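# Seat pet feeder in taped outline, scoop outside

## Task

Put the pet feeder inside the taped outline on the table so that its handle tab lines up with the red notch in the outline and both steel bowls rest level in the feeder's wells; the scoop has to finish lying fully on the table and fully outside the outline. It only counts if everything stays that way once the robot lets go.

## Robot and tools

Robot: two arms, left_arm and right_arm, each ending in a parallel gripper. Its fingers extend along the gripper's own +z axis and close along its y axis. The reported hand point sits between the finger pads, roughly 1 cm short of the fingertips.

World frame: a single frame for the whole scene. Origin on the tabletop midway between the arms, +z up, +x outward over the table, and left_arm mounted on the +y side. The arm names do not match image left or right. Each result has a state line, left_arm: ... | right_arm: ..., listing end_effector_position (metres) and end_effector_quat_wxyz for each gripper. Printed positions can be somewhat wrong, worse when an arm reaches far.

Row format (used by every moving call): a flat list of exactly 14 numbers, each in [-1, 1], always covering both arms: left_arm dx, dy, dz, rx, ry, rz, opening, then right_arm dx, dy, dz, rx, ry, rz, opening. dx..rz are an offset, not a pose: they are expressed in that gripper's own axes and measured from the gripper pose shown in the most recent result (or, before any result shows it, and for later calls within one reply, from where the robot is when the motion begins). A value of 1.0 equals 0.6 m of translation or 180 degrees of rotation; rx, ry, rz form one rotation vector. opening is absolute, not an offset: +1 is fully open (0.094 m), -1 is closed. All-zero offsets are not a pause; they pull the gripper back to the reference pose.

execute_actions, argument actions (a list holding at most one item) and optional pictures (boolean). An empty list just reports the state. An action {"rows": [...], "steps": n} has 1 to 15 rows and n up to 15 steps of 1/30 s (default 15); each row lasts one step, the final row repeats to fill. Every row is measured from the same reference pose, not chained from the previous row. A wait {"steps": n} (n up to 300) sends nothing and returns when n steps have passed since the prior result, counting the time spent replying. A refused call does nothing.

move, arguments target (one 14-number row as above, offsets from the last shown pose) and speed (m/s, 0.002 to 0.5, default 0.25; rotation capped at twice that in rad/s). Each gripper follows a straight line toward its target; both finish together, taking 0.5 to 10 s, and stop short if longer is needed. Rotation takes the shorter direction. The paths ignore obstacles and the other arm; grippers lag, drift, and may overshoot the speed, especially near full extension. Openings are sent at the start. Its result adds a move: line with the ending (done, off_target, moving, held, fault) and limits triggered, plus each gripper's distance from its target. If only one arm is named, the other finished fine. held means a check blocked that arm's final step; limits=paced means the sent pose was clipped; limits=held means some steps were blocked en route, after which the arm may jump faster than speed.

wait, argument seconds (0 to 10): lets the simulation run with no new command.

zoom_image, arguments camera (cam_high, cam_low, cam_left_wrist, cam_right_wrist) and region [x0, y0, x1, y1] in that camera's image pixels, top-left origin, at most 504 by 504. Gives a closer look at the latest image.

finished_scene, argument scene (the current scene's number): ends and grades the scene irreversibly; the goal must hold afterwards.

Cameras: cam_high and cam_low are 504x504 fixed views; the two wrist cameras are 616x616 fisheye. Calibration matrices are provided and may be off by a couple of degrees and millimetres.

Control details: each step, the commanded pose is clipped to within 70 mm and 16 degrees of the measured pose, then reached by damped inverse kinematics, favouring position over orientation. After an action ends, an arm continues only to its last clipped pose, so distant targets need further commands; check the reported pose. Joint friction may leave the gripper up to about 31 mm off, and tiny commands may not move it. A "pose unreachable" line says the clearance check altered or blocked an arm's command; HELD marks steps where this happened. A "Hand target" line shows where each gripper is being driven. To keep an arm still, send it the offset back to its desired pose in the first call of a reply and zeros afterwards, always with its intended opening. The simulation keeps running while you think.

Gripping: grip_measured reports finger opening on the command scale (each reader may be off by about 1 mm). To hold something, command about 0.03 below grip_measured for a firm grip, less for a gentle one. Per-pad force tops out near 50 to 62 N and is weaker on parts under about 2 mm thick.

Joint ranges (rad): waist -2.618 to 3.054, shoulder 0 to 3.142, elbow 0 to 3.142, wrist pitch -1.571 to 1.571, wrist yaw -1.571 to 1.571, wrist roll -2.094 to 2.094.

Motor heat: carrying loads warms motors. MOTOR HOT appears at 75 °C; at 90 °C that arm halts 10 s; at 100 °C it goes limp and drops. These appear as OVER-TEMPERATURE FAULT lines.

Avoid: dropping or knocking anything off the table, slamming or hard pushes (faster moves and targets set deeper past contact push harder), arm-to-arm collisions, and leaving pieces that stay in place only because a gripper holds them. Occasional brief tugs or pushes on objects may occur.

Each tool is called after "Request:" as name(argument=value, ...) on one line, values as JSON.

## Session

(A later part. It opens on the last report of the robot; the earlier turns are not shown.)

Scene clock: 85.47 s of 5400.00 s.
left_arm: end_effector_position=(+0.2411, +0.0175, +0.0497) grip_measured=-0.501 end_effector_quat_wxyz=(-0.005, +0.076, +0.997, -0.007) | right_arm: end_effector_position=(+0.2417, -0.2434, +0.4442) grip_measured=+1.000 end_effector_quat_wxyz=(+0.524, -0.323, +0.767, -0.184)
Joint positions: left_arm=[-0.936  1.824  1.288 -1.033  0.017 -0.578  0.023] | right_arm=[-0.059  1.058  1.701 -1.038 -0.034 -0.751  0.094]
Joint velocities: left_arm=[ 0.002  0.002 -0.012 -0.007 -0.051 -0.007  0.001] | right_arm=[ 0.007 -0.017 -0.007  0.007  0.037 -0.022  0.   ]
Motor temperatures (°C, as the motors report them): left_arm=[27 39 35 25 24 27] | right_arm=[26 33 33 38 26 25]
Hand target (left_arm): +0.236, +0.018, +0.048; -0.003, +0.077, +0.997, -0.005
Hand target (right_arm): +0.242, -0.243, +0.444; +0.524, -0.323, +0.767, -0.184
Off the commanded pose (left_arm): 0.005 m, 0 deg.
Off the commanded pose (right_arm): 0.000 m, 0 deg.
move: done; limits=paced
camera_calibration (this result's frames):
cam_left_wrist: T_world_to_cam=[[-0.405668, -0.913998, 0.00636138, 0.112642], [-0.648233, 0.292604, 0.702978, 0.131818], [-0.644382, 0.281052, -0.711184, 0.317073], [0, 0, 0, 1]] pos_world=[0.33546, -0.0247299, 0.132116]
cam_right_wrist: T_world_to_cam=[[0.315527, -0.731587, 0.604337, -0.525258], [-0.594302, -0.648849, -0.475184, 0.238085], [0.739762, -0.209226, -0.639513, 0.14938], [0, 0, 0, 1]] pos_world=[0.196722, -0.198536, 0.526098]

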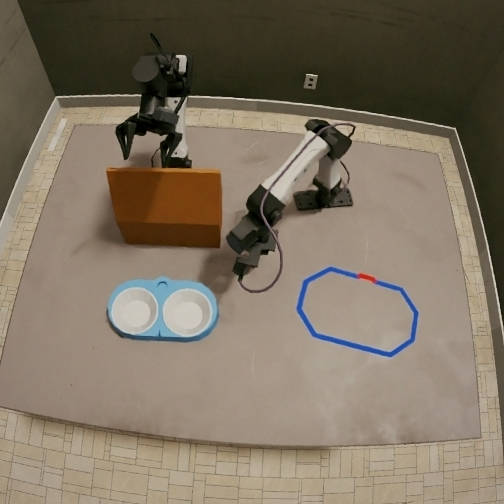

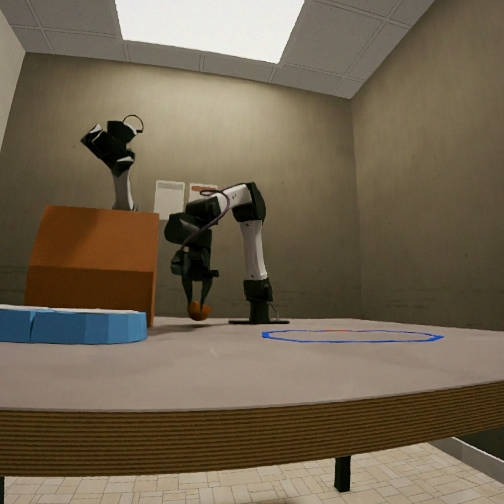

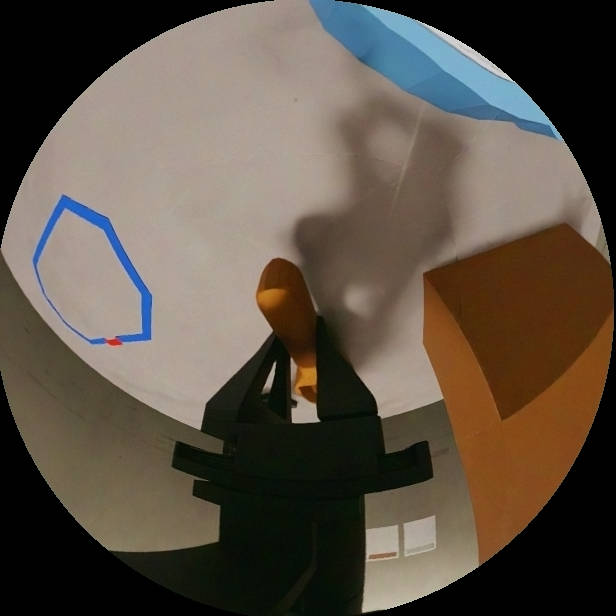

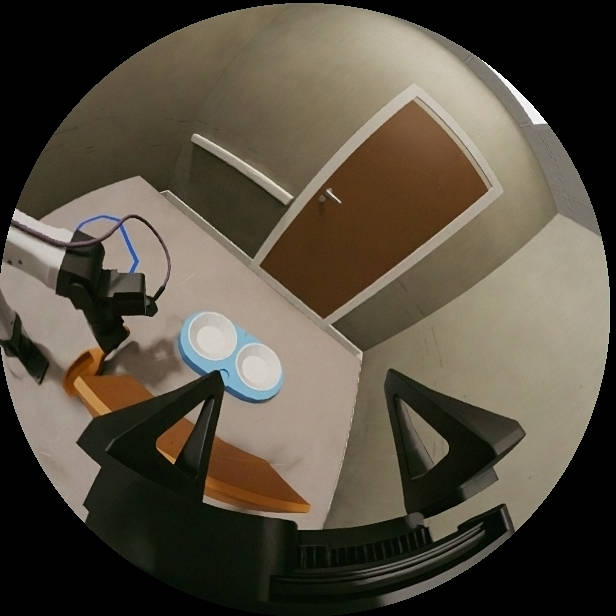

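Request:
move(target=[0,0,0.04,0,0,0,-0.56, 0,0,0,0,0,0,1], speed=0.03)

Request:
move(target=[0,0,0,0,0,0,0.1, 0,0,0,0,0,0,1])

Request:
move(target=[0,0,-0.15,0,0,0,0.1, 0,0,0,0,0,0,1], speed=0.1)

Scene clock: 97.30 s of 5400.00 s.
left_arm: end_effector_position=(+0.2449, +0.0142, +0.0354) grip_measured=-0.501 end_effector_quat_wxyz=(+0.005, +0.075, +0.997, -0.014) | right_arm: end_effector_position=(+0.2417, -0.2434, +0.4442) grip_measured=+1.000 end_effector_quat_wxyz=(+0.524, -0.323, +0.767, -0.184)
Joint positions: left_arm=[-0.936  1.839  1.247 -0.955  0.017 -0.58   0.023] | right_arm=[-0.059  1.058  1.701 -1.038 -0.034 -0.751  0.094]
Joint velocities: left_arm=[ 0.012 -0.007 -0.017 -0.022  0.037  0.007  0.001] | right_arm=[-0.002 -0.002 -0.007 -0.007 -0.022  0.022  0.   ]
Motor temperatures (°C, as the motors report them): left_arm=[27 40 35 25 24 27] | right_arm=[26 32 33 38 26 25]
Hand target (left_arm): +0.241, +0.017, +0.026; -0.005, +0.077, +0.997, -0.007
Hand target (right_arm): +0.242, -0.243, +0.444; +0.524, -0.323, +0.767, -0.184
Off the commanded pose (left_arm): 0.011 m, 1 deg.
Off the commanded pose (right_arm): 0.000 m, 0 deg.
After step 90, 7.70 s passed at rest.
move: off_target (left_arm)
camera_calibration (this result's frames):
cam_left_wrist: T_world_to_cam=[[-0.403739, -0.914781, 0.0130848, 0.110541], [-0.660906, 0.301521, 0.687233, 0.14883], [-0.632613, 0.268815, -0.72632, 0.308127], [0, 0, 0, 1]] pos_world=[0.337917, -0.0265831, 0.120071]
cam_right_wrist: T_world_to_cam=[[0.315527, -0.731587, 0.604337, -0.525258], [-0.594302, -0.648849, -0.475184, 0.238085], [0.739762, -0.209226, -0.639513, 0.14938], [0, 0, 0, 1]] pos_world=[0.196722, -0.198536, 0.526098]

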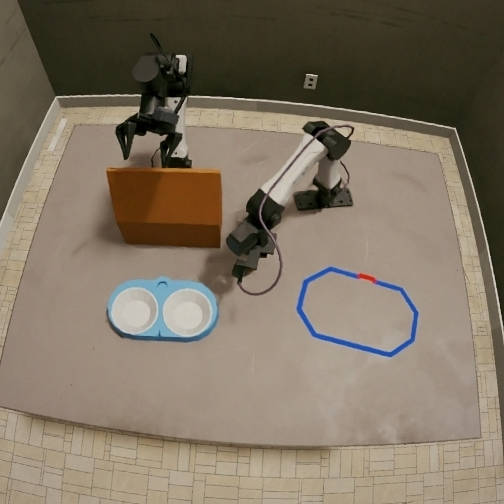

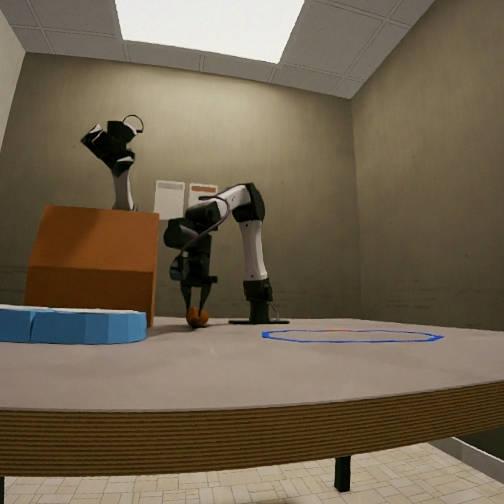

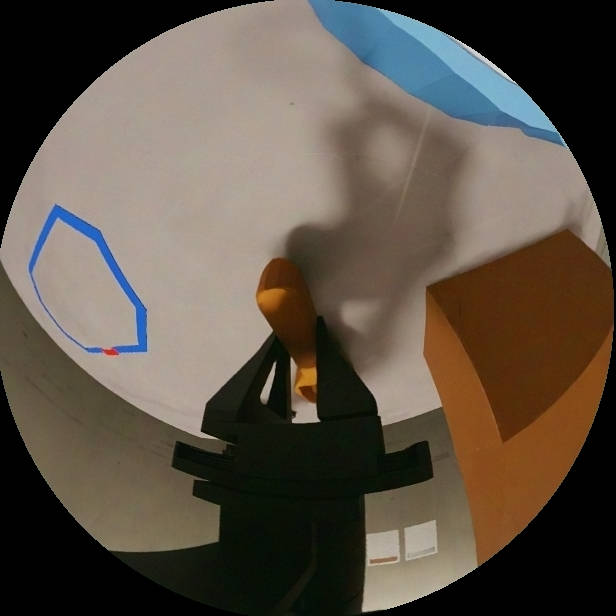

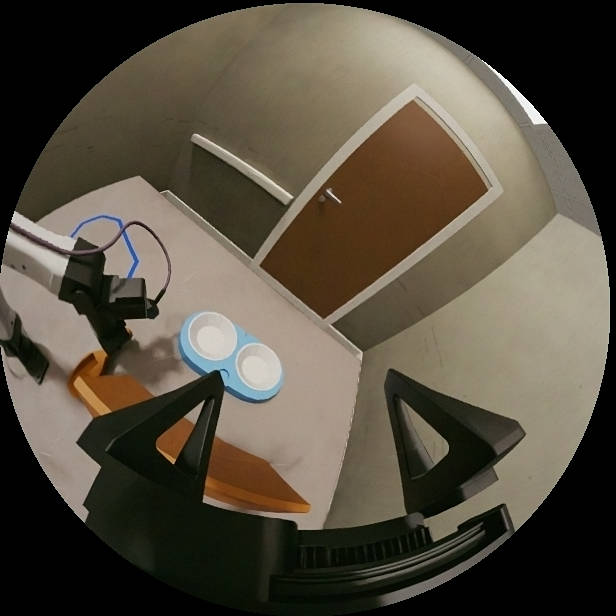

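Scene clock: 97.80 s of 5400.00 s.
left_arm: end_effector_position=(+0.2449, +0.0142, +0.0354) grip_measured=+0.098 end_effector_quat_wxyz=(+0.005, +0.075, +0.997, -0.014) | right_arm: end_effector_position=(+0.2417, -0.2434, +0.4442) grip_measured=+1.000 end_effector_quat_wxyz=(+0.524, -0.323, +0.767, -0.184)
Joint positions: left_arm=[-0.936  1.839  1.247 -0.955  0.017 -0.58   0.052] | right_arm=[-0.059  1.058  1.701 -1.038 -0.034 -0.751  0.094]
Joint velocities: left_arm=[-0.002  0.007 -0.007 -0.081  0.037 -0.007  0.001] | right_arm=[-0.022 -0.027 -0.017  0.066  0.007 -0.022  0.   ]
Motor temperatures (°C, as the motors report them): left_arm=[27 40 35 25 24 27] | right_arm=[26 32 33 38 26 25]
Hand target (left_arm): +0.245, +0.014, +0.035; +0.004, +0.075, +0.997, -0.014
Hand target (right_arm): +0.242, -0.243, +0.444; +0.524, -0.323, +0.767, -0.184
Off the commanded pose (left_arm): 0.000 m, 0 deg.
Off the commanded pose (right_arm): 0.000 m, 0 deg.
move: done
camera_calibration (this result's frames):
cam_left_wrist: T_world_to_cam=[[-0.403739, -0.914781, 0.0130848, 0.110541], [-0.660906, 0.301521, 0.687233, 0.14883], [-0.632613, 0.268815, -0.72632, 0.308127], [0, 0, 0, 1]] pos_world=[0.337917, -0.0265831, 0.120071]
cam_right_wrist: T_world_to_cam=[[0.315527, -0.731587, 0.604337, -0.525258], [-0.594302, -0.648849, -0.475184, 0.238085], [0.739762, -0.209226, -0.639513, 0.14938], [0, 0, 0, 1]] pos_world=[0.196722, -0.198536, 0.526098]

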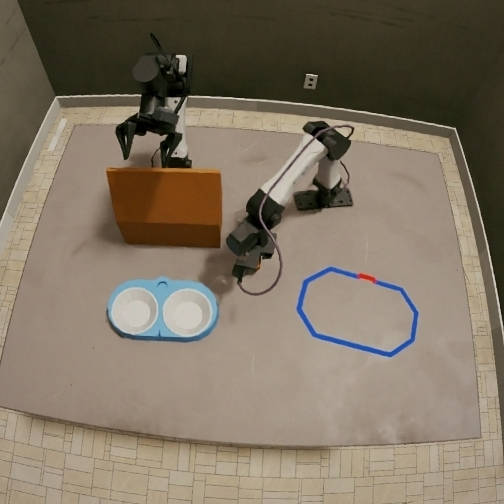

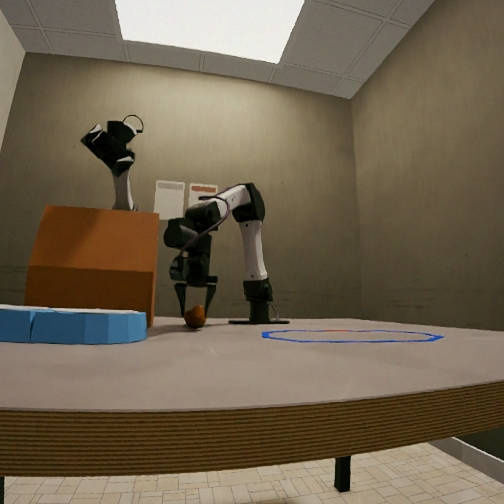

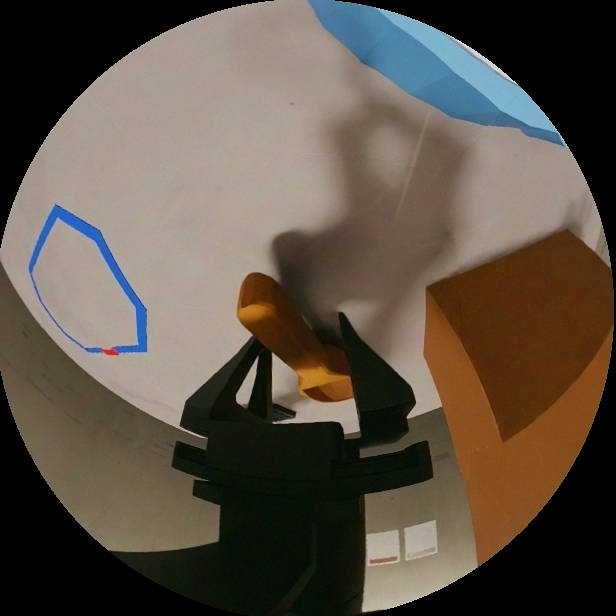

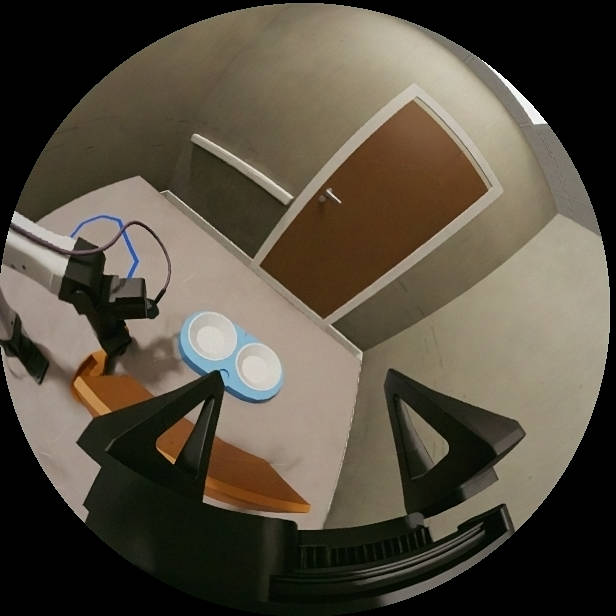

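Scene clock: 99.30 s of 5400.00 s.
left_arm: end_effector_position=(+0.2428, +0.0160, +0.1193) grip_measured=+0.098 end_effector_quat_wxyz=(+0.001, +0.075, +0.997, -0.011) | right_arm: end_effector_position=(+0.2417, -0.2434, +0.4442) grip_measured=+1.000 end_effector_quat_wxyz=(+0.524, -0.323, +0.767, -0.184)
Joint positions: left_arm=[-0.936  1.778  1.511 -1.289  0.017 -0.58   0.052] | right_arm=[-0.059  1.058  1.701 -1.038 -0.034 -0.751  0.094]
Joint velocities: left_arm=[-0.007 -0.002 -0.012 -0.051  0.066 -0.022 -0.   ] | right_arm=[ 0.002 -0.002  0.007  0.007  0.081 -0.007  0.   ]
Motor temperatures (°C, as the motors report them): left_arm=[27 40 35 25 24 27] | right_arm=[26 32 33 38 26 25]
Hand target (left_arm): +0.245, +0.016, +0.125; +0.005, +0.075, +0.997, -0.014
Hand target (right_arm): +0.242, -0.243, +0.444; +0.524, -0.323, +0.767, -0.184
Off the commanded pose (left_arm): 0.006 m, 1 deg.
Off the commanded pose (right_arm): 0.000 m, 0 deg.
move: done
camera_calibration (this result's frames):
cam_left_wrist: T_world_to_cam=[[-0.403656, -0.914855, 0.0101292, 0.110629], [-0.656002, 0.297126, 0.693814, 0.0873347], [-0.637749, 0.273418, -0.720083, 0.36773], [0, 0, 0, 1]] pos_world=[0.336467, -0.0252839, 0.203082]
cam_right_wrist: T_world_to_cam=[[0.315527, -0.731587, 0.604337, -0.525258], [-0.594302, -0.648849, -0.475184, 0.238085], [0.739762, -0.209226, -0.639513, 0.14938], [0, 0, 0, 1]] pos_world=[0.196722, -0.198536, 0.526098]

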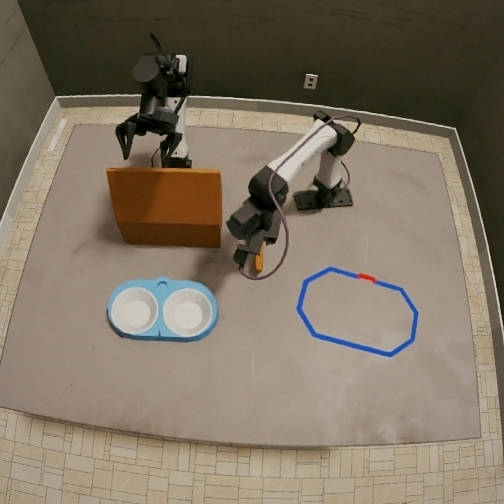

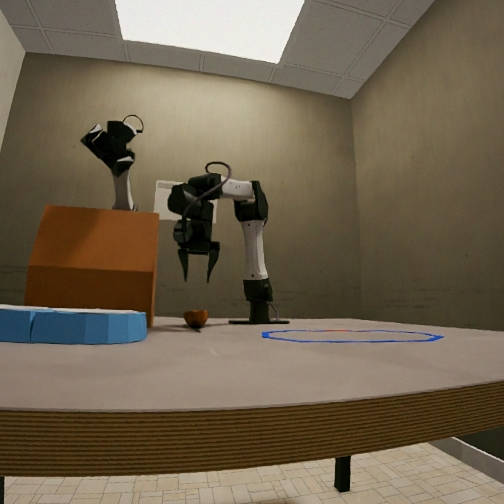

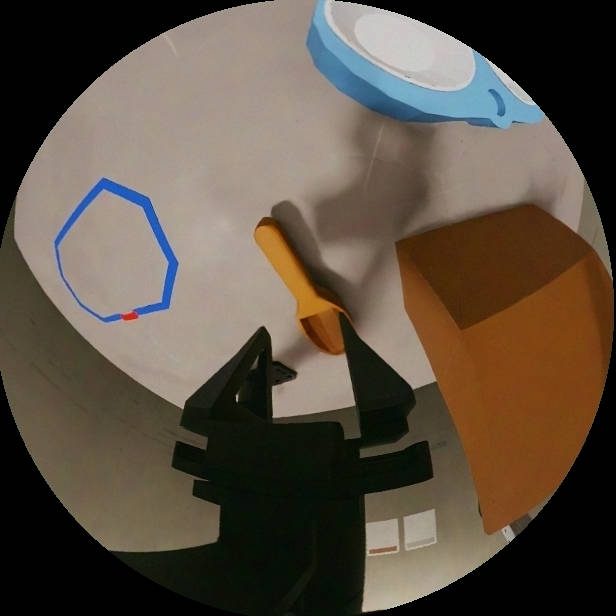

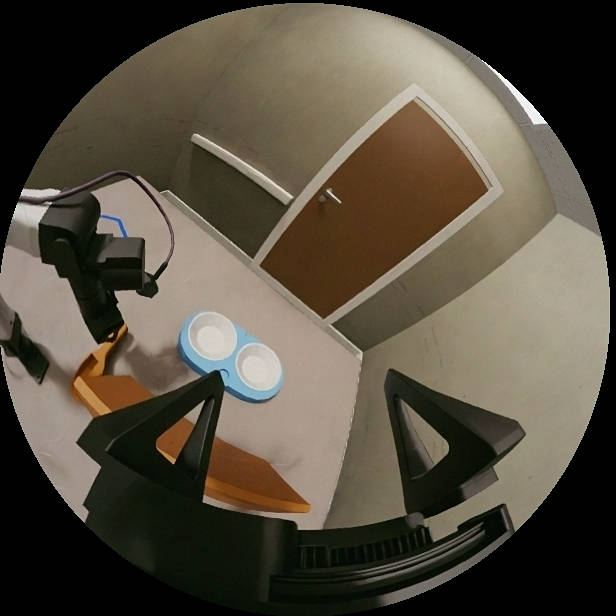

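Request:
move(target=[-0.391,-0.22,0.04,0.048,-0.187,0.175,-1, 0,0,0,0,0,0,1], speed=0.15)

Scene clock: 112.27 s of 5400.00 s.
left_arm: end_effector_position=(+0.4497, -0.1477, +0.1014) grip_measured=-0.989 end_effector_quat_wxyz=(+0.279, +0.333, +0.895, -0.098) | right_arm: end_effector_position=(+0.2417, -0.2434, +0.4442) grip_measured=+1.000 end_effector_quat_wxyz=(+0.524, -0.323, +0.767, -0.184)
Joint positions: left_arm=[-0.917  2.332  2.091 -0.728 -0.01   0.004  0.   ] | right_arm=[-0.059  1.058  1.701 -1.038 -0.034 -0.751  0.094]
Joint velocities: left_arm=[ 0.007 -0.002 -0.007  0.037  0.022 -0.022 -0.001] | right_arm=[ 0.002 -0.002 -0.002 -0.051 -0.037 -0.095  0.   ]
Motor temperatures (°C, as the motors report them): left_arm=[27 41 36 25 24 27] | right_arm=[26 32 33 39 26 25]
Hand target (left_arm): +0.458, -0.147, +0.100; +0.284, +0.332, +0.894, -0.101
Hand target (right_arm): +0.242, -0.243, +0.444; +0.524, -0.323, +0.767, -0.184
Off the commanded pose (left_arm): 0.006 m, 1 deg.
Off the commanded pose (right_arm): 0.000 m, 0 deg.
After step 160, 4.37 s passed at rest.
move: done
camera_calibration (this result's frames):
cam_left_wrist: T_world_to_cam=[[-0.786518, -0.594511, -0.167174, 0.282071], [-0.617372, 0.763737, 0.18857, 0.386873], [0.0155701, 0.251522, -0.967726, 0.259625], [0, 0, 0, 1]] pos_world=[0.456656, -0.193076, 0.225449]
cam_right_wrist: T_world_to_cam=[[0.315527, -0.731587, 0.604337, -0.525258], [-0.594302, -0.648849, -0.475184, 0.238085], [0.739762, -0.209226, -0.639513, 0.14938], [0, 0, 0, 1]] pos_world=[0.196722, -0.198536, 0.526098]

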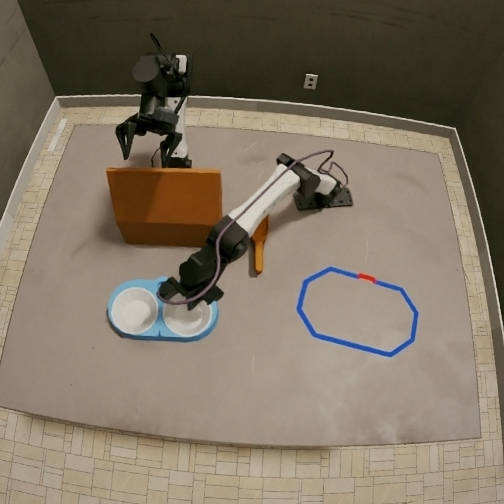

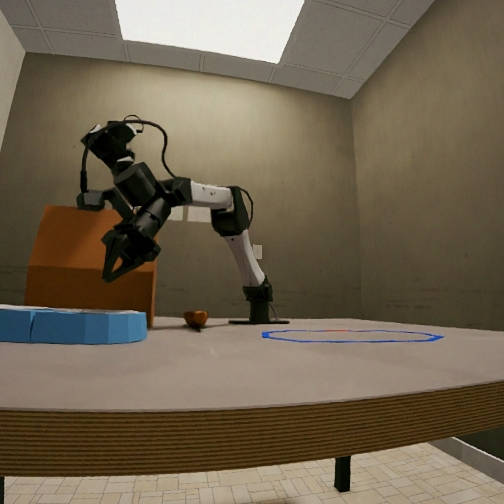

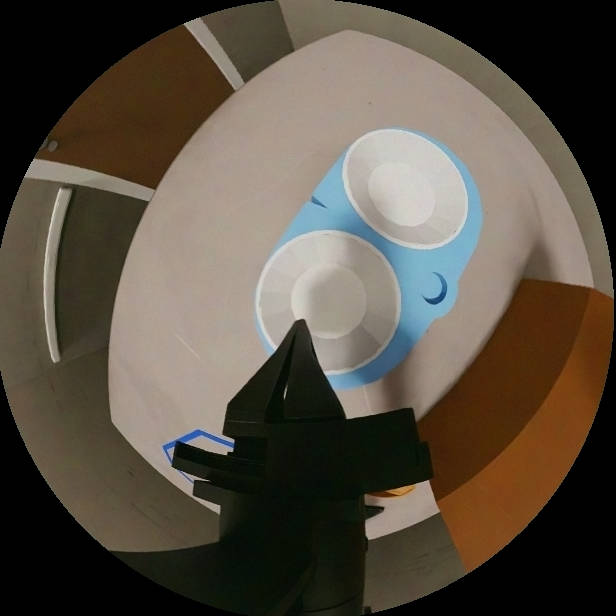

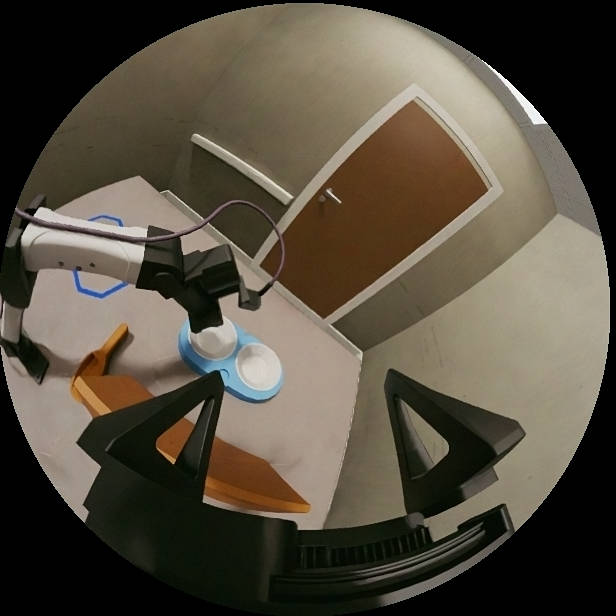

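Request:
move(target=[0.06,0,0.087,0,0.067,0,-1, 0,0,0,0,0,0,1], speed=0.04)

Scene clock: 121.80 s of 5400.00 s.
left_arm: end_effector_position=(+0.4504, -0.1484, +0.0442) grip_measured=-0.989 end_effector_quat_wxyz=(+0.191, +0.343, +0.918, -0.065) | right_arm: end_effector_position=(+0.2417, -0.2434, +0.4442) grip_measured=+1.000 end_effector_quat_wxyz=(+0.524, -0.323, +0.767, -0.184)
Joint positions: left_arm=[-0.917  2.598  2.437 -1.004 -0.01   0.006  0.   ] | right_arm=[-0.059  1.058  1.701 -1.038 -0.034 -0.751  0.094]
Joint velocities: left_arm=[ 0.002  0.002  0.022  0.022 -0.037 -0.081 -0.001] | right_arm=[-0.007 -0.012 -0.012 -0.007 -0.007 -0.007  0.   ]
Motor temperatures (°C, as the motors report them): left_arm=[27 44 38 27 24 27] | right_arm=[26 32 33 39 26 25]
Hand target (left_arm): +0.450, -0.148, +0.039; +0.184, +0.342, +0.919, -0.064
Hand target (right_arm): +0.242, -0.243, +0.444; +0.524, -0.323, +0.767, -0.184
Off the commanded pose (left_arm): 0.006 m, 1 deg.
Off the commanded pose (right_arm): 0.000 m, 0 deg.
After step 90, 3.53 s passed at rest.
move: done
camera_calibration (this result's frames):
cam_left_wrist: T_world_to_cam=[[-0.808788, -0.574928, -0.123774, 0.283656], [-0.574877, 0.728514, 0.372537, 0.36612], [-0.124011, 0.372459, -0.919726, 0.283071], [0, 0, 0, 1]] pos_world=[0.474996, -0.209074, 0.159063]
cam_right_wrist: T_world_to_cam=[[0.315527, -0.731587, 0.604337, -0.525258], [-0.594302, -0.648849, -0.475184, 0.238085], [0.739762, -0.209226, -0.639513, 0.14938], [0, 0, 0, 1]] pos_world=[0.196722, -0.198536, 0.526098]

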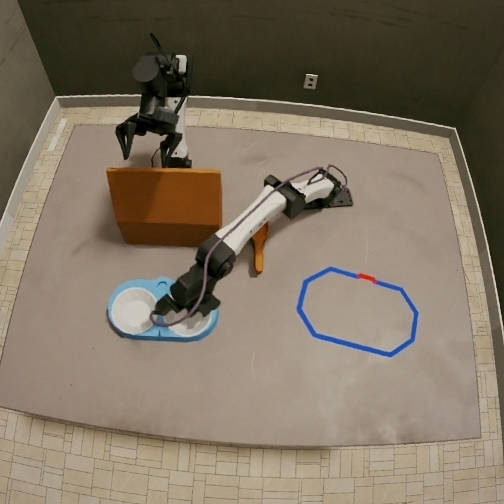

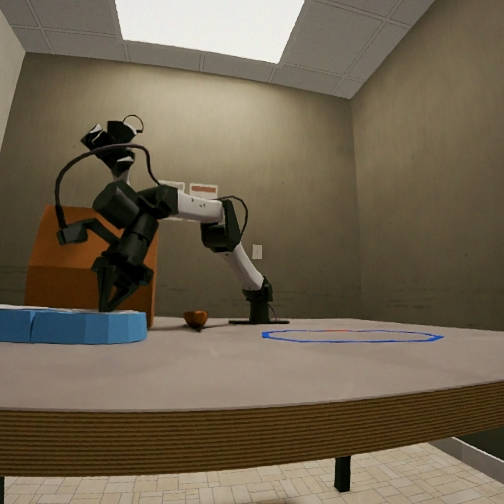

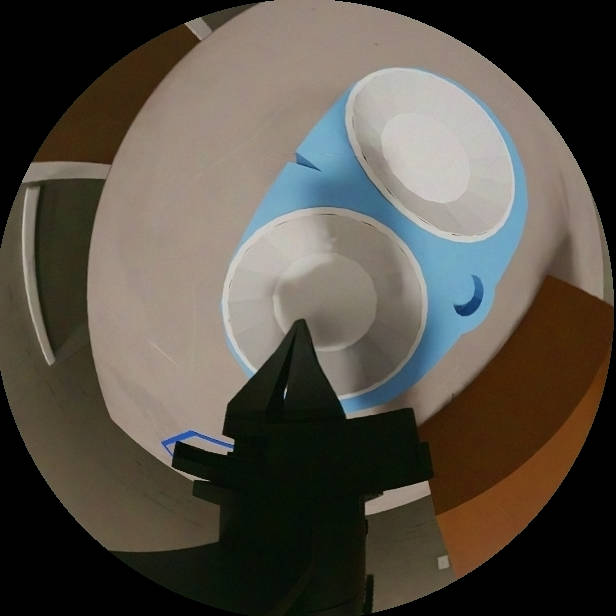

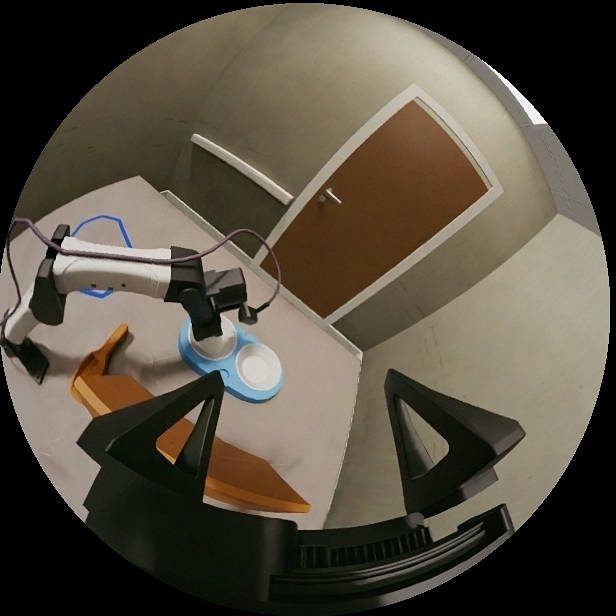

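Request:
move(target=[0.013,0,0.03,0,0,0,-1, 0,0,0,0,0,0,1], speed=0.02)

Request:
move(target=[0.115,0.157,-0.047,0,0,0,-1, 0,0,0,0,0,0,1], speed=0.03)

Scene clock: 127.73 s of 5400.00 s.
left_arm: end_effector_position=(+0.4510, -0.1489, +0.0276) grip_measured=-0.989 end_effector_quat_wxyz=(+0.191, +0.343, +0.918, -0.065) | right_arm: end_effector_position=(+0.2417, -0.2434, +0.4442) grip_measured=+1.000 end_effector_quat_wxyz=(+0.524, -0.323, +0.767, -0.184)
Joint positions: left_arm=[-0.917  2.598  2.371 -0.938 -0.01   0.006  0.   ] | right_arm=[-0.059  1.058  1.701 -1.038 -0.034 -0.751  0.094]
Joint velocities: left_arm=[ 0.002 -0.012 -0.002  0.022 -0.051 -0.037 -0.001] | right_arm=[-0.002  0.012 -0.022 -0.081  0.007 -0.125  0.   ]
Motor temperatures (°C, as the motors report them): left_arm=[27 46 38 27 24 27] | right_arm=[26 31 33 39 26 25]
Hand target (left_arm): +0.450, -0.148, +0.025; +0.190, +0.343, +0.918, -0.065
Hand target (right_arm): +0.242, -0.243, +0.444; +0.524, -0.323, +0.767, -0.184
Off the commanded pose (left_arm): 0.003 m, 0 deg.
Off the commanded pose (right_arm): 0.000 m, 0 deg.
After step 90, 1.73 s passed at rest.
move: done
camera_calibration (this result's frames):
cam_left_wrist: T_world_to_cam=[[-0.808788, -0.574928, -0.123774, 0.281793], [-0.574877, 0.728514, 0.372537, 0.37298], [-0.124011, 0.372459, -0.919726, 0.268128], [0, 0, 0, 1]] pos_world=[0.475579, -0.209577, 0.142534]
cam_right_wrist: T_world_to_cam=[[0.315527, -0.731587, 0.604337, -0.525258], [-0.594302, -0.648849, -0.475184, 0.238085], [0.739762, -0.209226, -0.639513, 0.14938], [0, 0, 0, 1]] pos_world=[0.196722, -0.198536, 0.526098]

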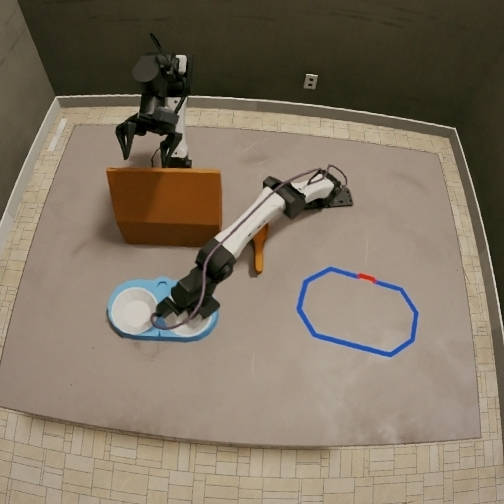

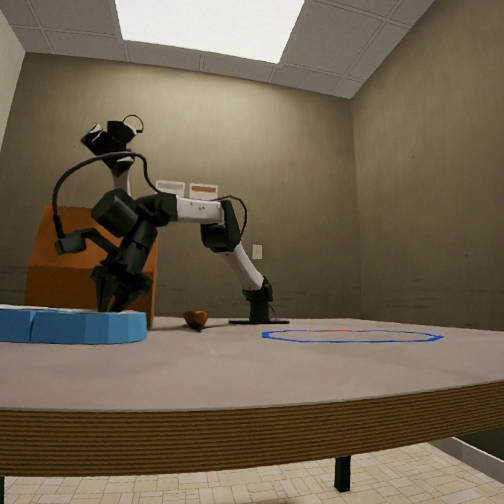

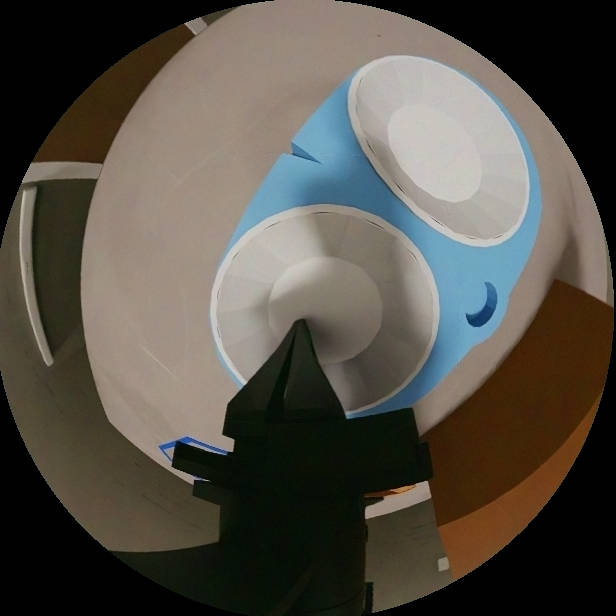

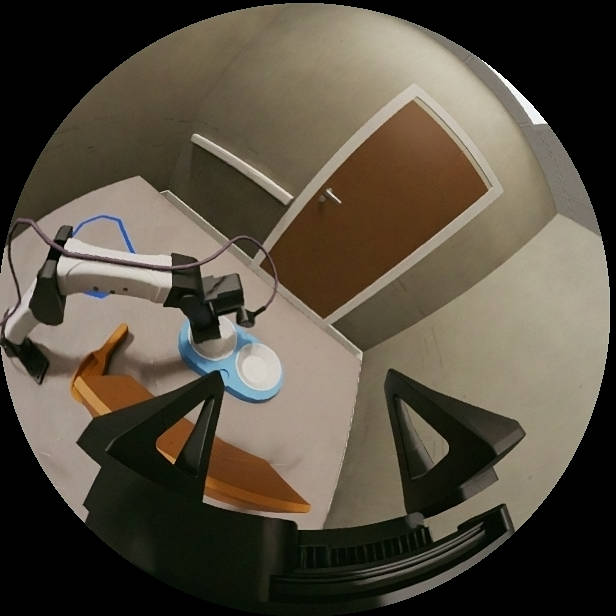

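Scene clock: 132.03 s of 5400.00 s.
left_arm: end_effector_position=(+0.4558, -0.0437, +0.0365) grip_measured=-0.990 end_effector_quat_wxyz=(+0.205, +0.347, +0.912, -0.078) | right_arm: end_effector_position=(+0.2417, -0.2434, +0.4442) grip_measured=+1.000 end_effector_quat_wxyz=(+0.524, -0.323, +0.767, -0.184)
Joint positions: left_arm=[-0.731  2.261  1.789 -0.665  0.087  0.183  0.   ] | right_arm=[-0.059  1.058  1.701 -1.038 -0.034 -0.751  0.094]
Joint velocities: left_arm=[-0.002  0.012 -0.002 -0.037  0.022  0.066  0.001] | right_arm=[-0.012  0.002  0.022 -0.022 -0.022  0.022  0.   ]
Motor temperatures (°C, as the motors report them): left_arm=[27 48 38 27 24 27] | right_arm=[26 31 33 40 26 25]
Hand target (left_arm): +0.453, -0.029, +0.026; +0.190, +0.342, +0.918, -0.067
Hand target (right_arm): +0.242, -0.243, +0.444; +0.524, -0.323, +0.767, -0.184
Off the commanded pose (left_arm): 0.017 m, 2 deg.
Off the commanded pose (right_arm): 0.000 m, 0 deg.
move: off_target (left_arm)
camera_calibration (this result's frames):
cam_left_wrist: T_world_to_cam=[[-0.815073, -0.566703, -0.120432, 0.350361], [-0.570481, 0.748801, 0.337415, 0.296007], [-0.101035, 0.343721, -0.933621, 0.226477], [0, 0, 0, 1]] pos_world=[0.477318, -0.100944, 0.153761]
cam_right_wrist: T_world_to_cam=[[0.315527, -0.731587, 0.604337, -0.525258], [-0.594302, -0.648849, -0.475184, 0.238085], [0.739762, -0.209226, -0.639513, 0.14938], [0, 0, 0, 1]] pos_world=[0.196722, -0.198536, 0.526098]

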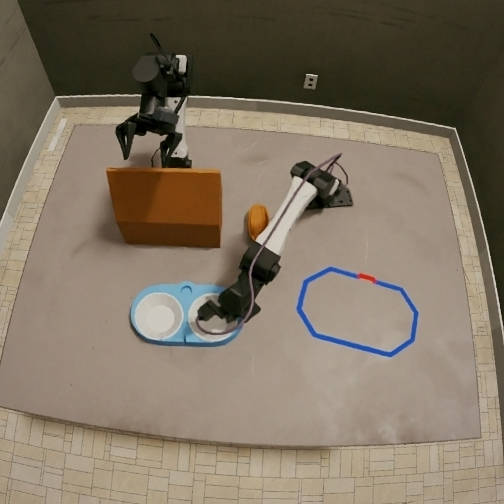

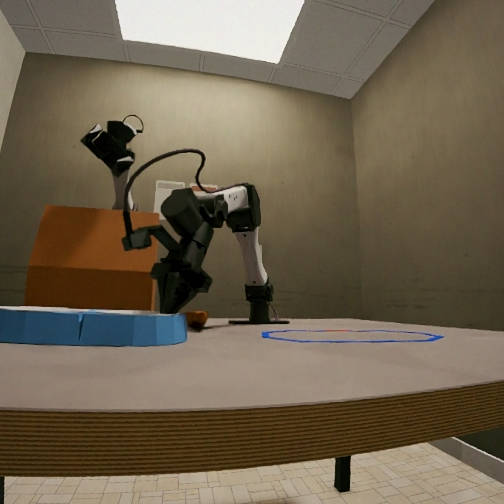

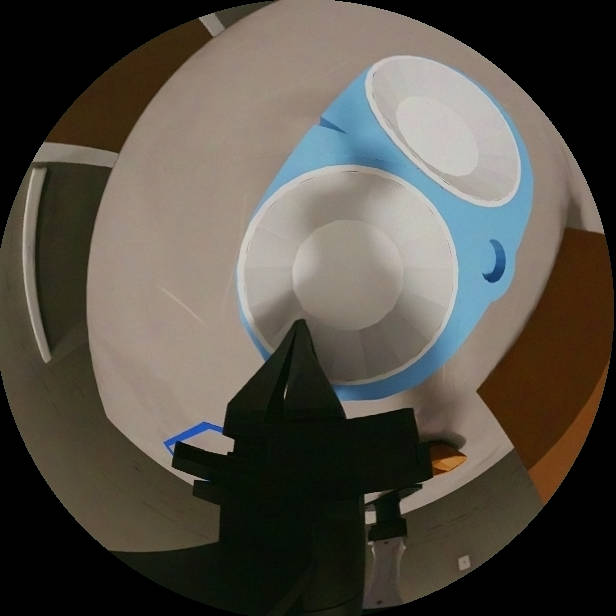

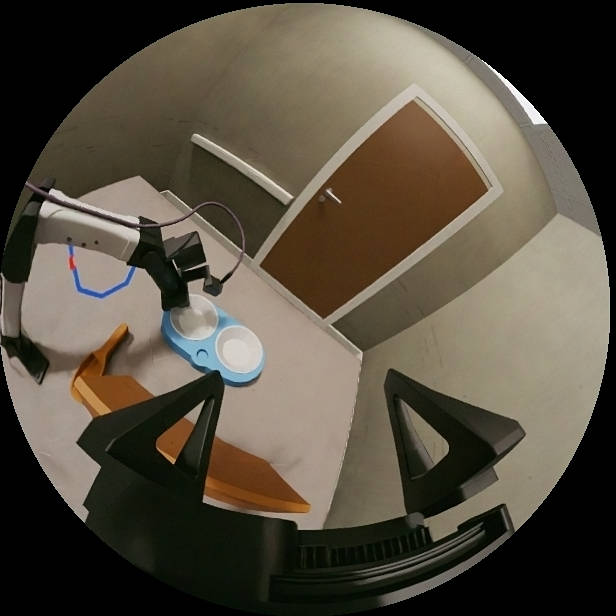

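Request:
move(target=[0.313,0.368,-0.13,0,0.09,0,-1, 0,0,0,0,0,0,1], speed=0.035)

Scene clock: 145.30 s of 5400.00 s.
left_arm: end_effector_position=(+0.4494, +0.2403, +0.0334) grip_measured=-0.990 end_effector_quat_wxyz=(+0.096, +0.361, +0.927, -0.046) | right_arm: end_effector_position=(+0.2417, -0.2434, +0.4442) grip_measured=+1.000 end_effector_quat_wxyz=(+0.524, -0.323, +0.767, -0.184)
Joint positions: left_arm=[-0.139  2.176  1.712 -0.969  0.164  0.798  0.   ] | right_arm=[-0.059  1.058  1.701 -1.038 -0.034 -0.751  0.094]
Joint velocities: left_arm=[-0.007 -0.012 -0.022 -0.051  0.081  0.037  0.001] | right_arm=[-0.007  0.007 -0.002  0.007  0.051 -0.037  0.   ]
Motor temperatures (°C, as the motors report them): left_arm=[27 49 37 27 24 27] | right_arm=[26 31 33 40 26 25]
Hand target (left_arm): +0.446, +0.254, +0.024; +0.074, +0.355, +0.931, -0.037
Hand target (right_arm): +0.242, -0.243, +0.444; +0.524, -0.323, +0.767, -0.184
Off the commanded pose (left_arm): 0.017 m, 3 deg.
Off the commanded pose (right_arm): 0.000 m, 0 deg.
After step 90, 1.33 s passed at rest.
move: off_target (left_arm)
camera_calibration (this result's frames):
cam_left_wrist: T_world_to_cam=[[-0.840607, -0.539207, -0.0513424, 0.508279], [-0.478957, 0.695705, 0.535345, 0.0457511], [-0.252943, 0.474606, -0.843071, 0.159151], [0, 0, 0, 1]] pos_world=[0.489432, 0.166704, 0.135779]
cam_right_wrist: T_world_to_cam=[[0.315527, -0.731587, 0.604337, -0.525258], [-0.594302, -0.648849, -0.475184, 0.238085], [0.739762, -0.209226, -0.639513, 0.14938], [0, 0, 0, 1]] pos_world=[0.196722, -0.198536, 0.526098]

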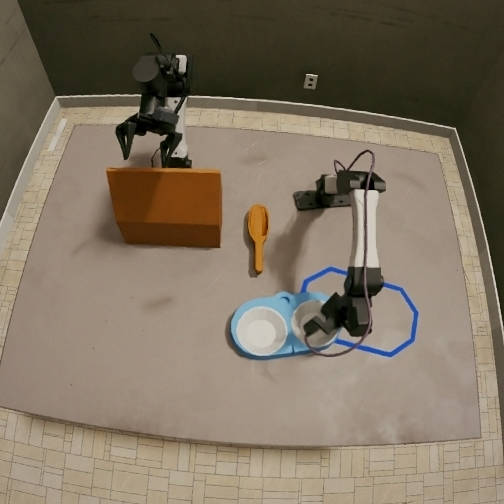

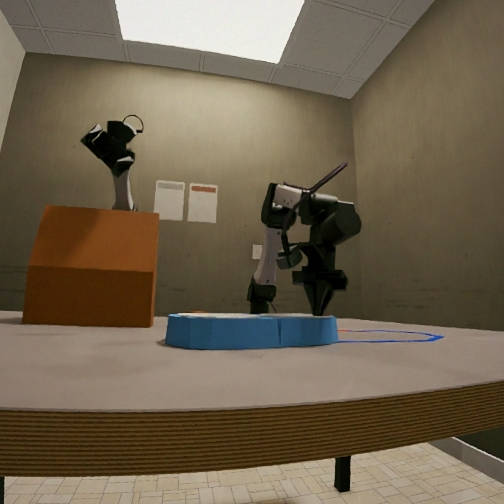

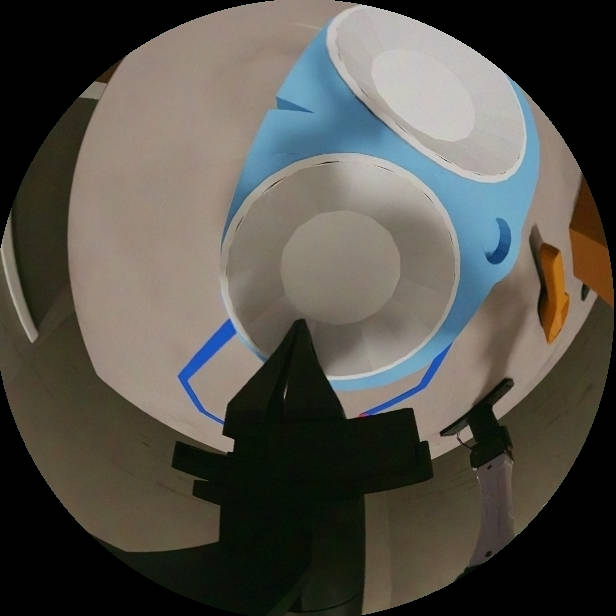

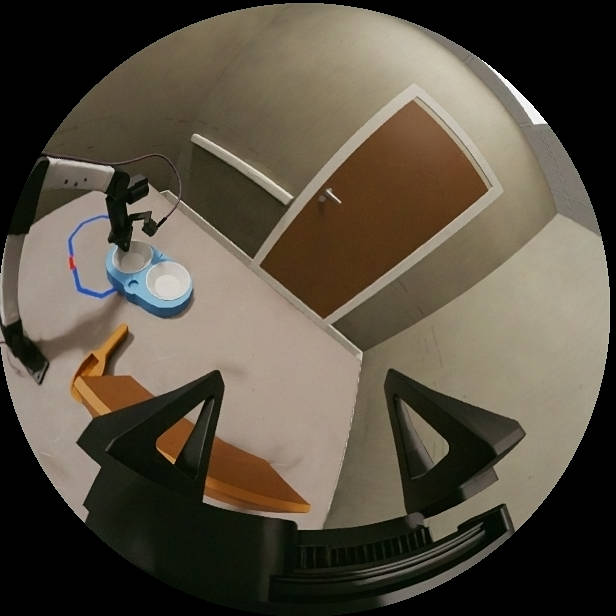

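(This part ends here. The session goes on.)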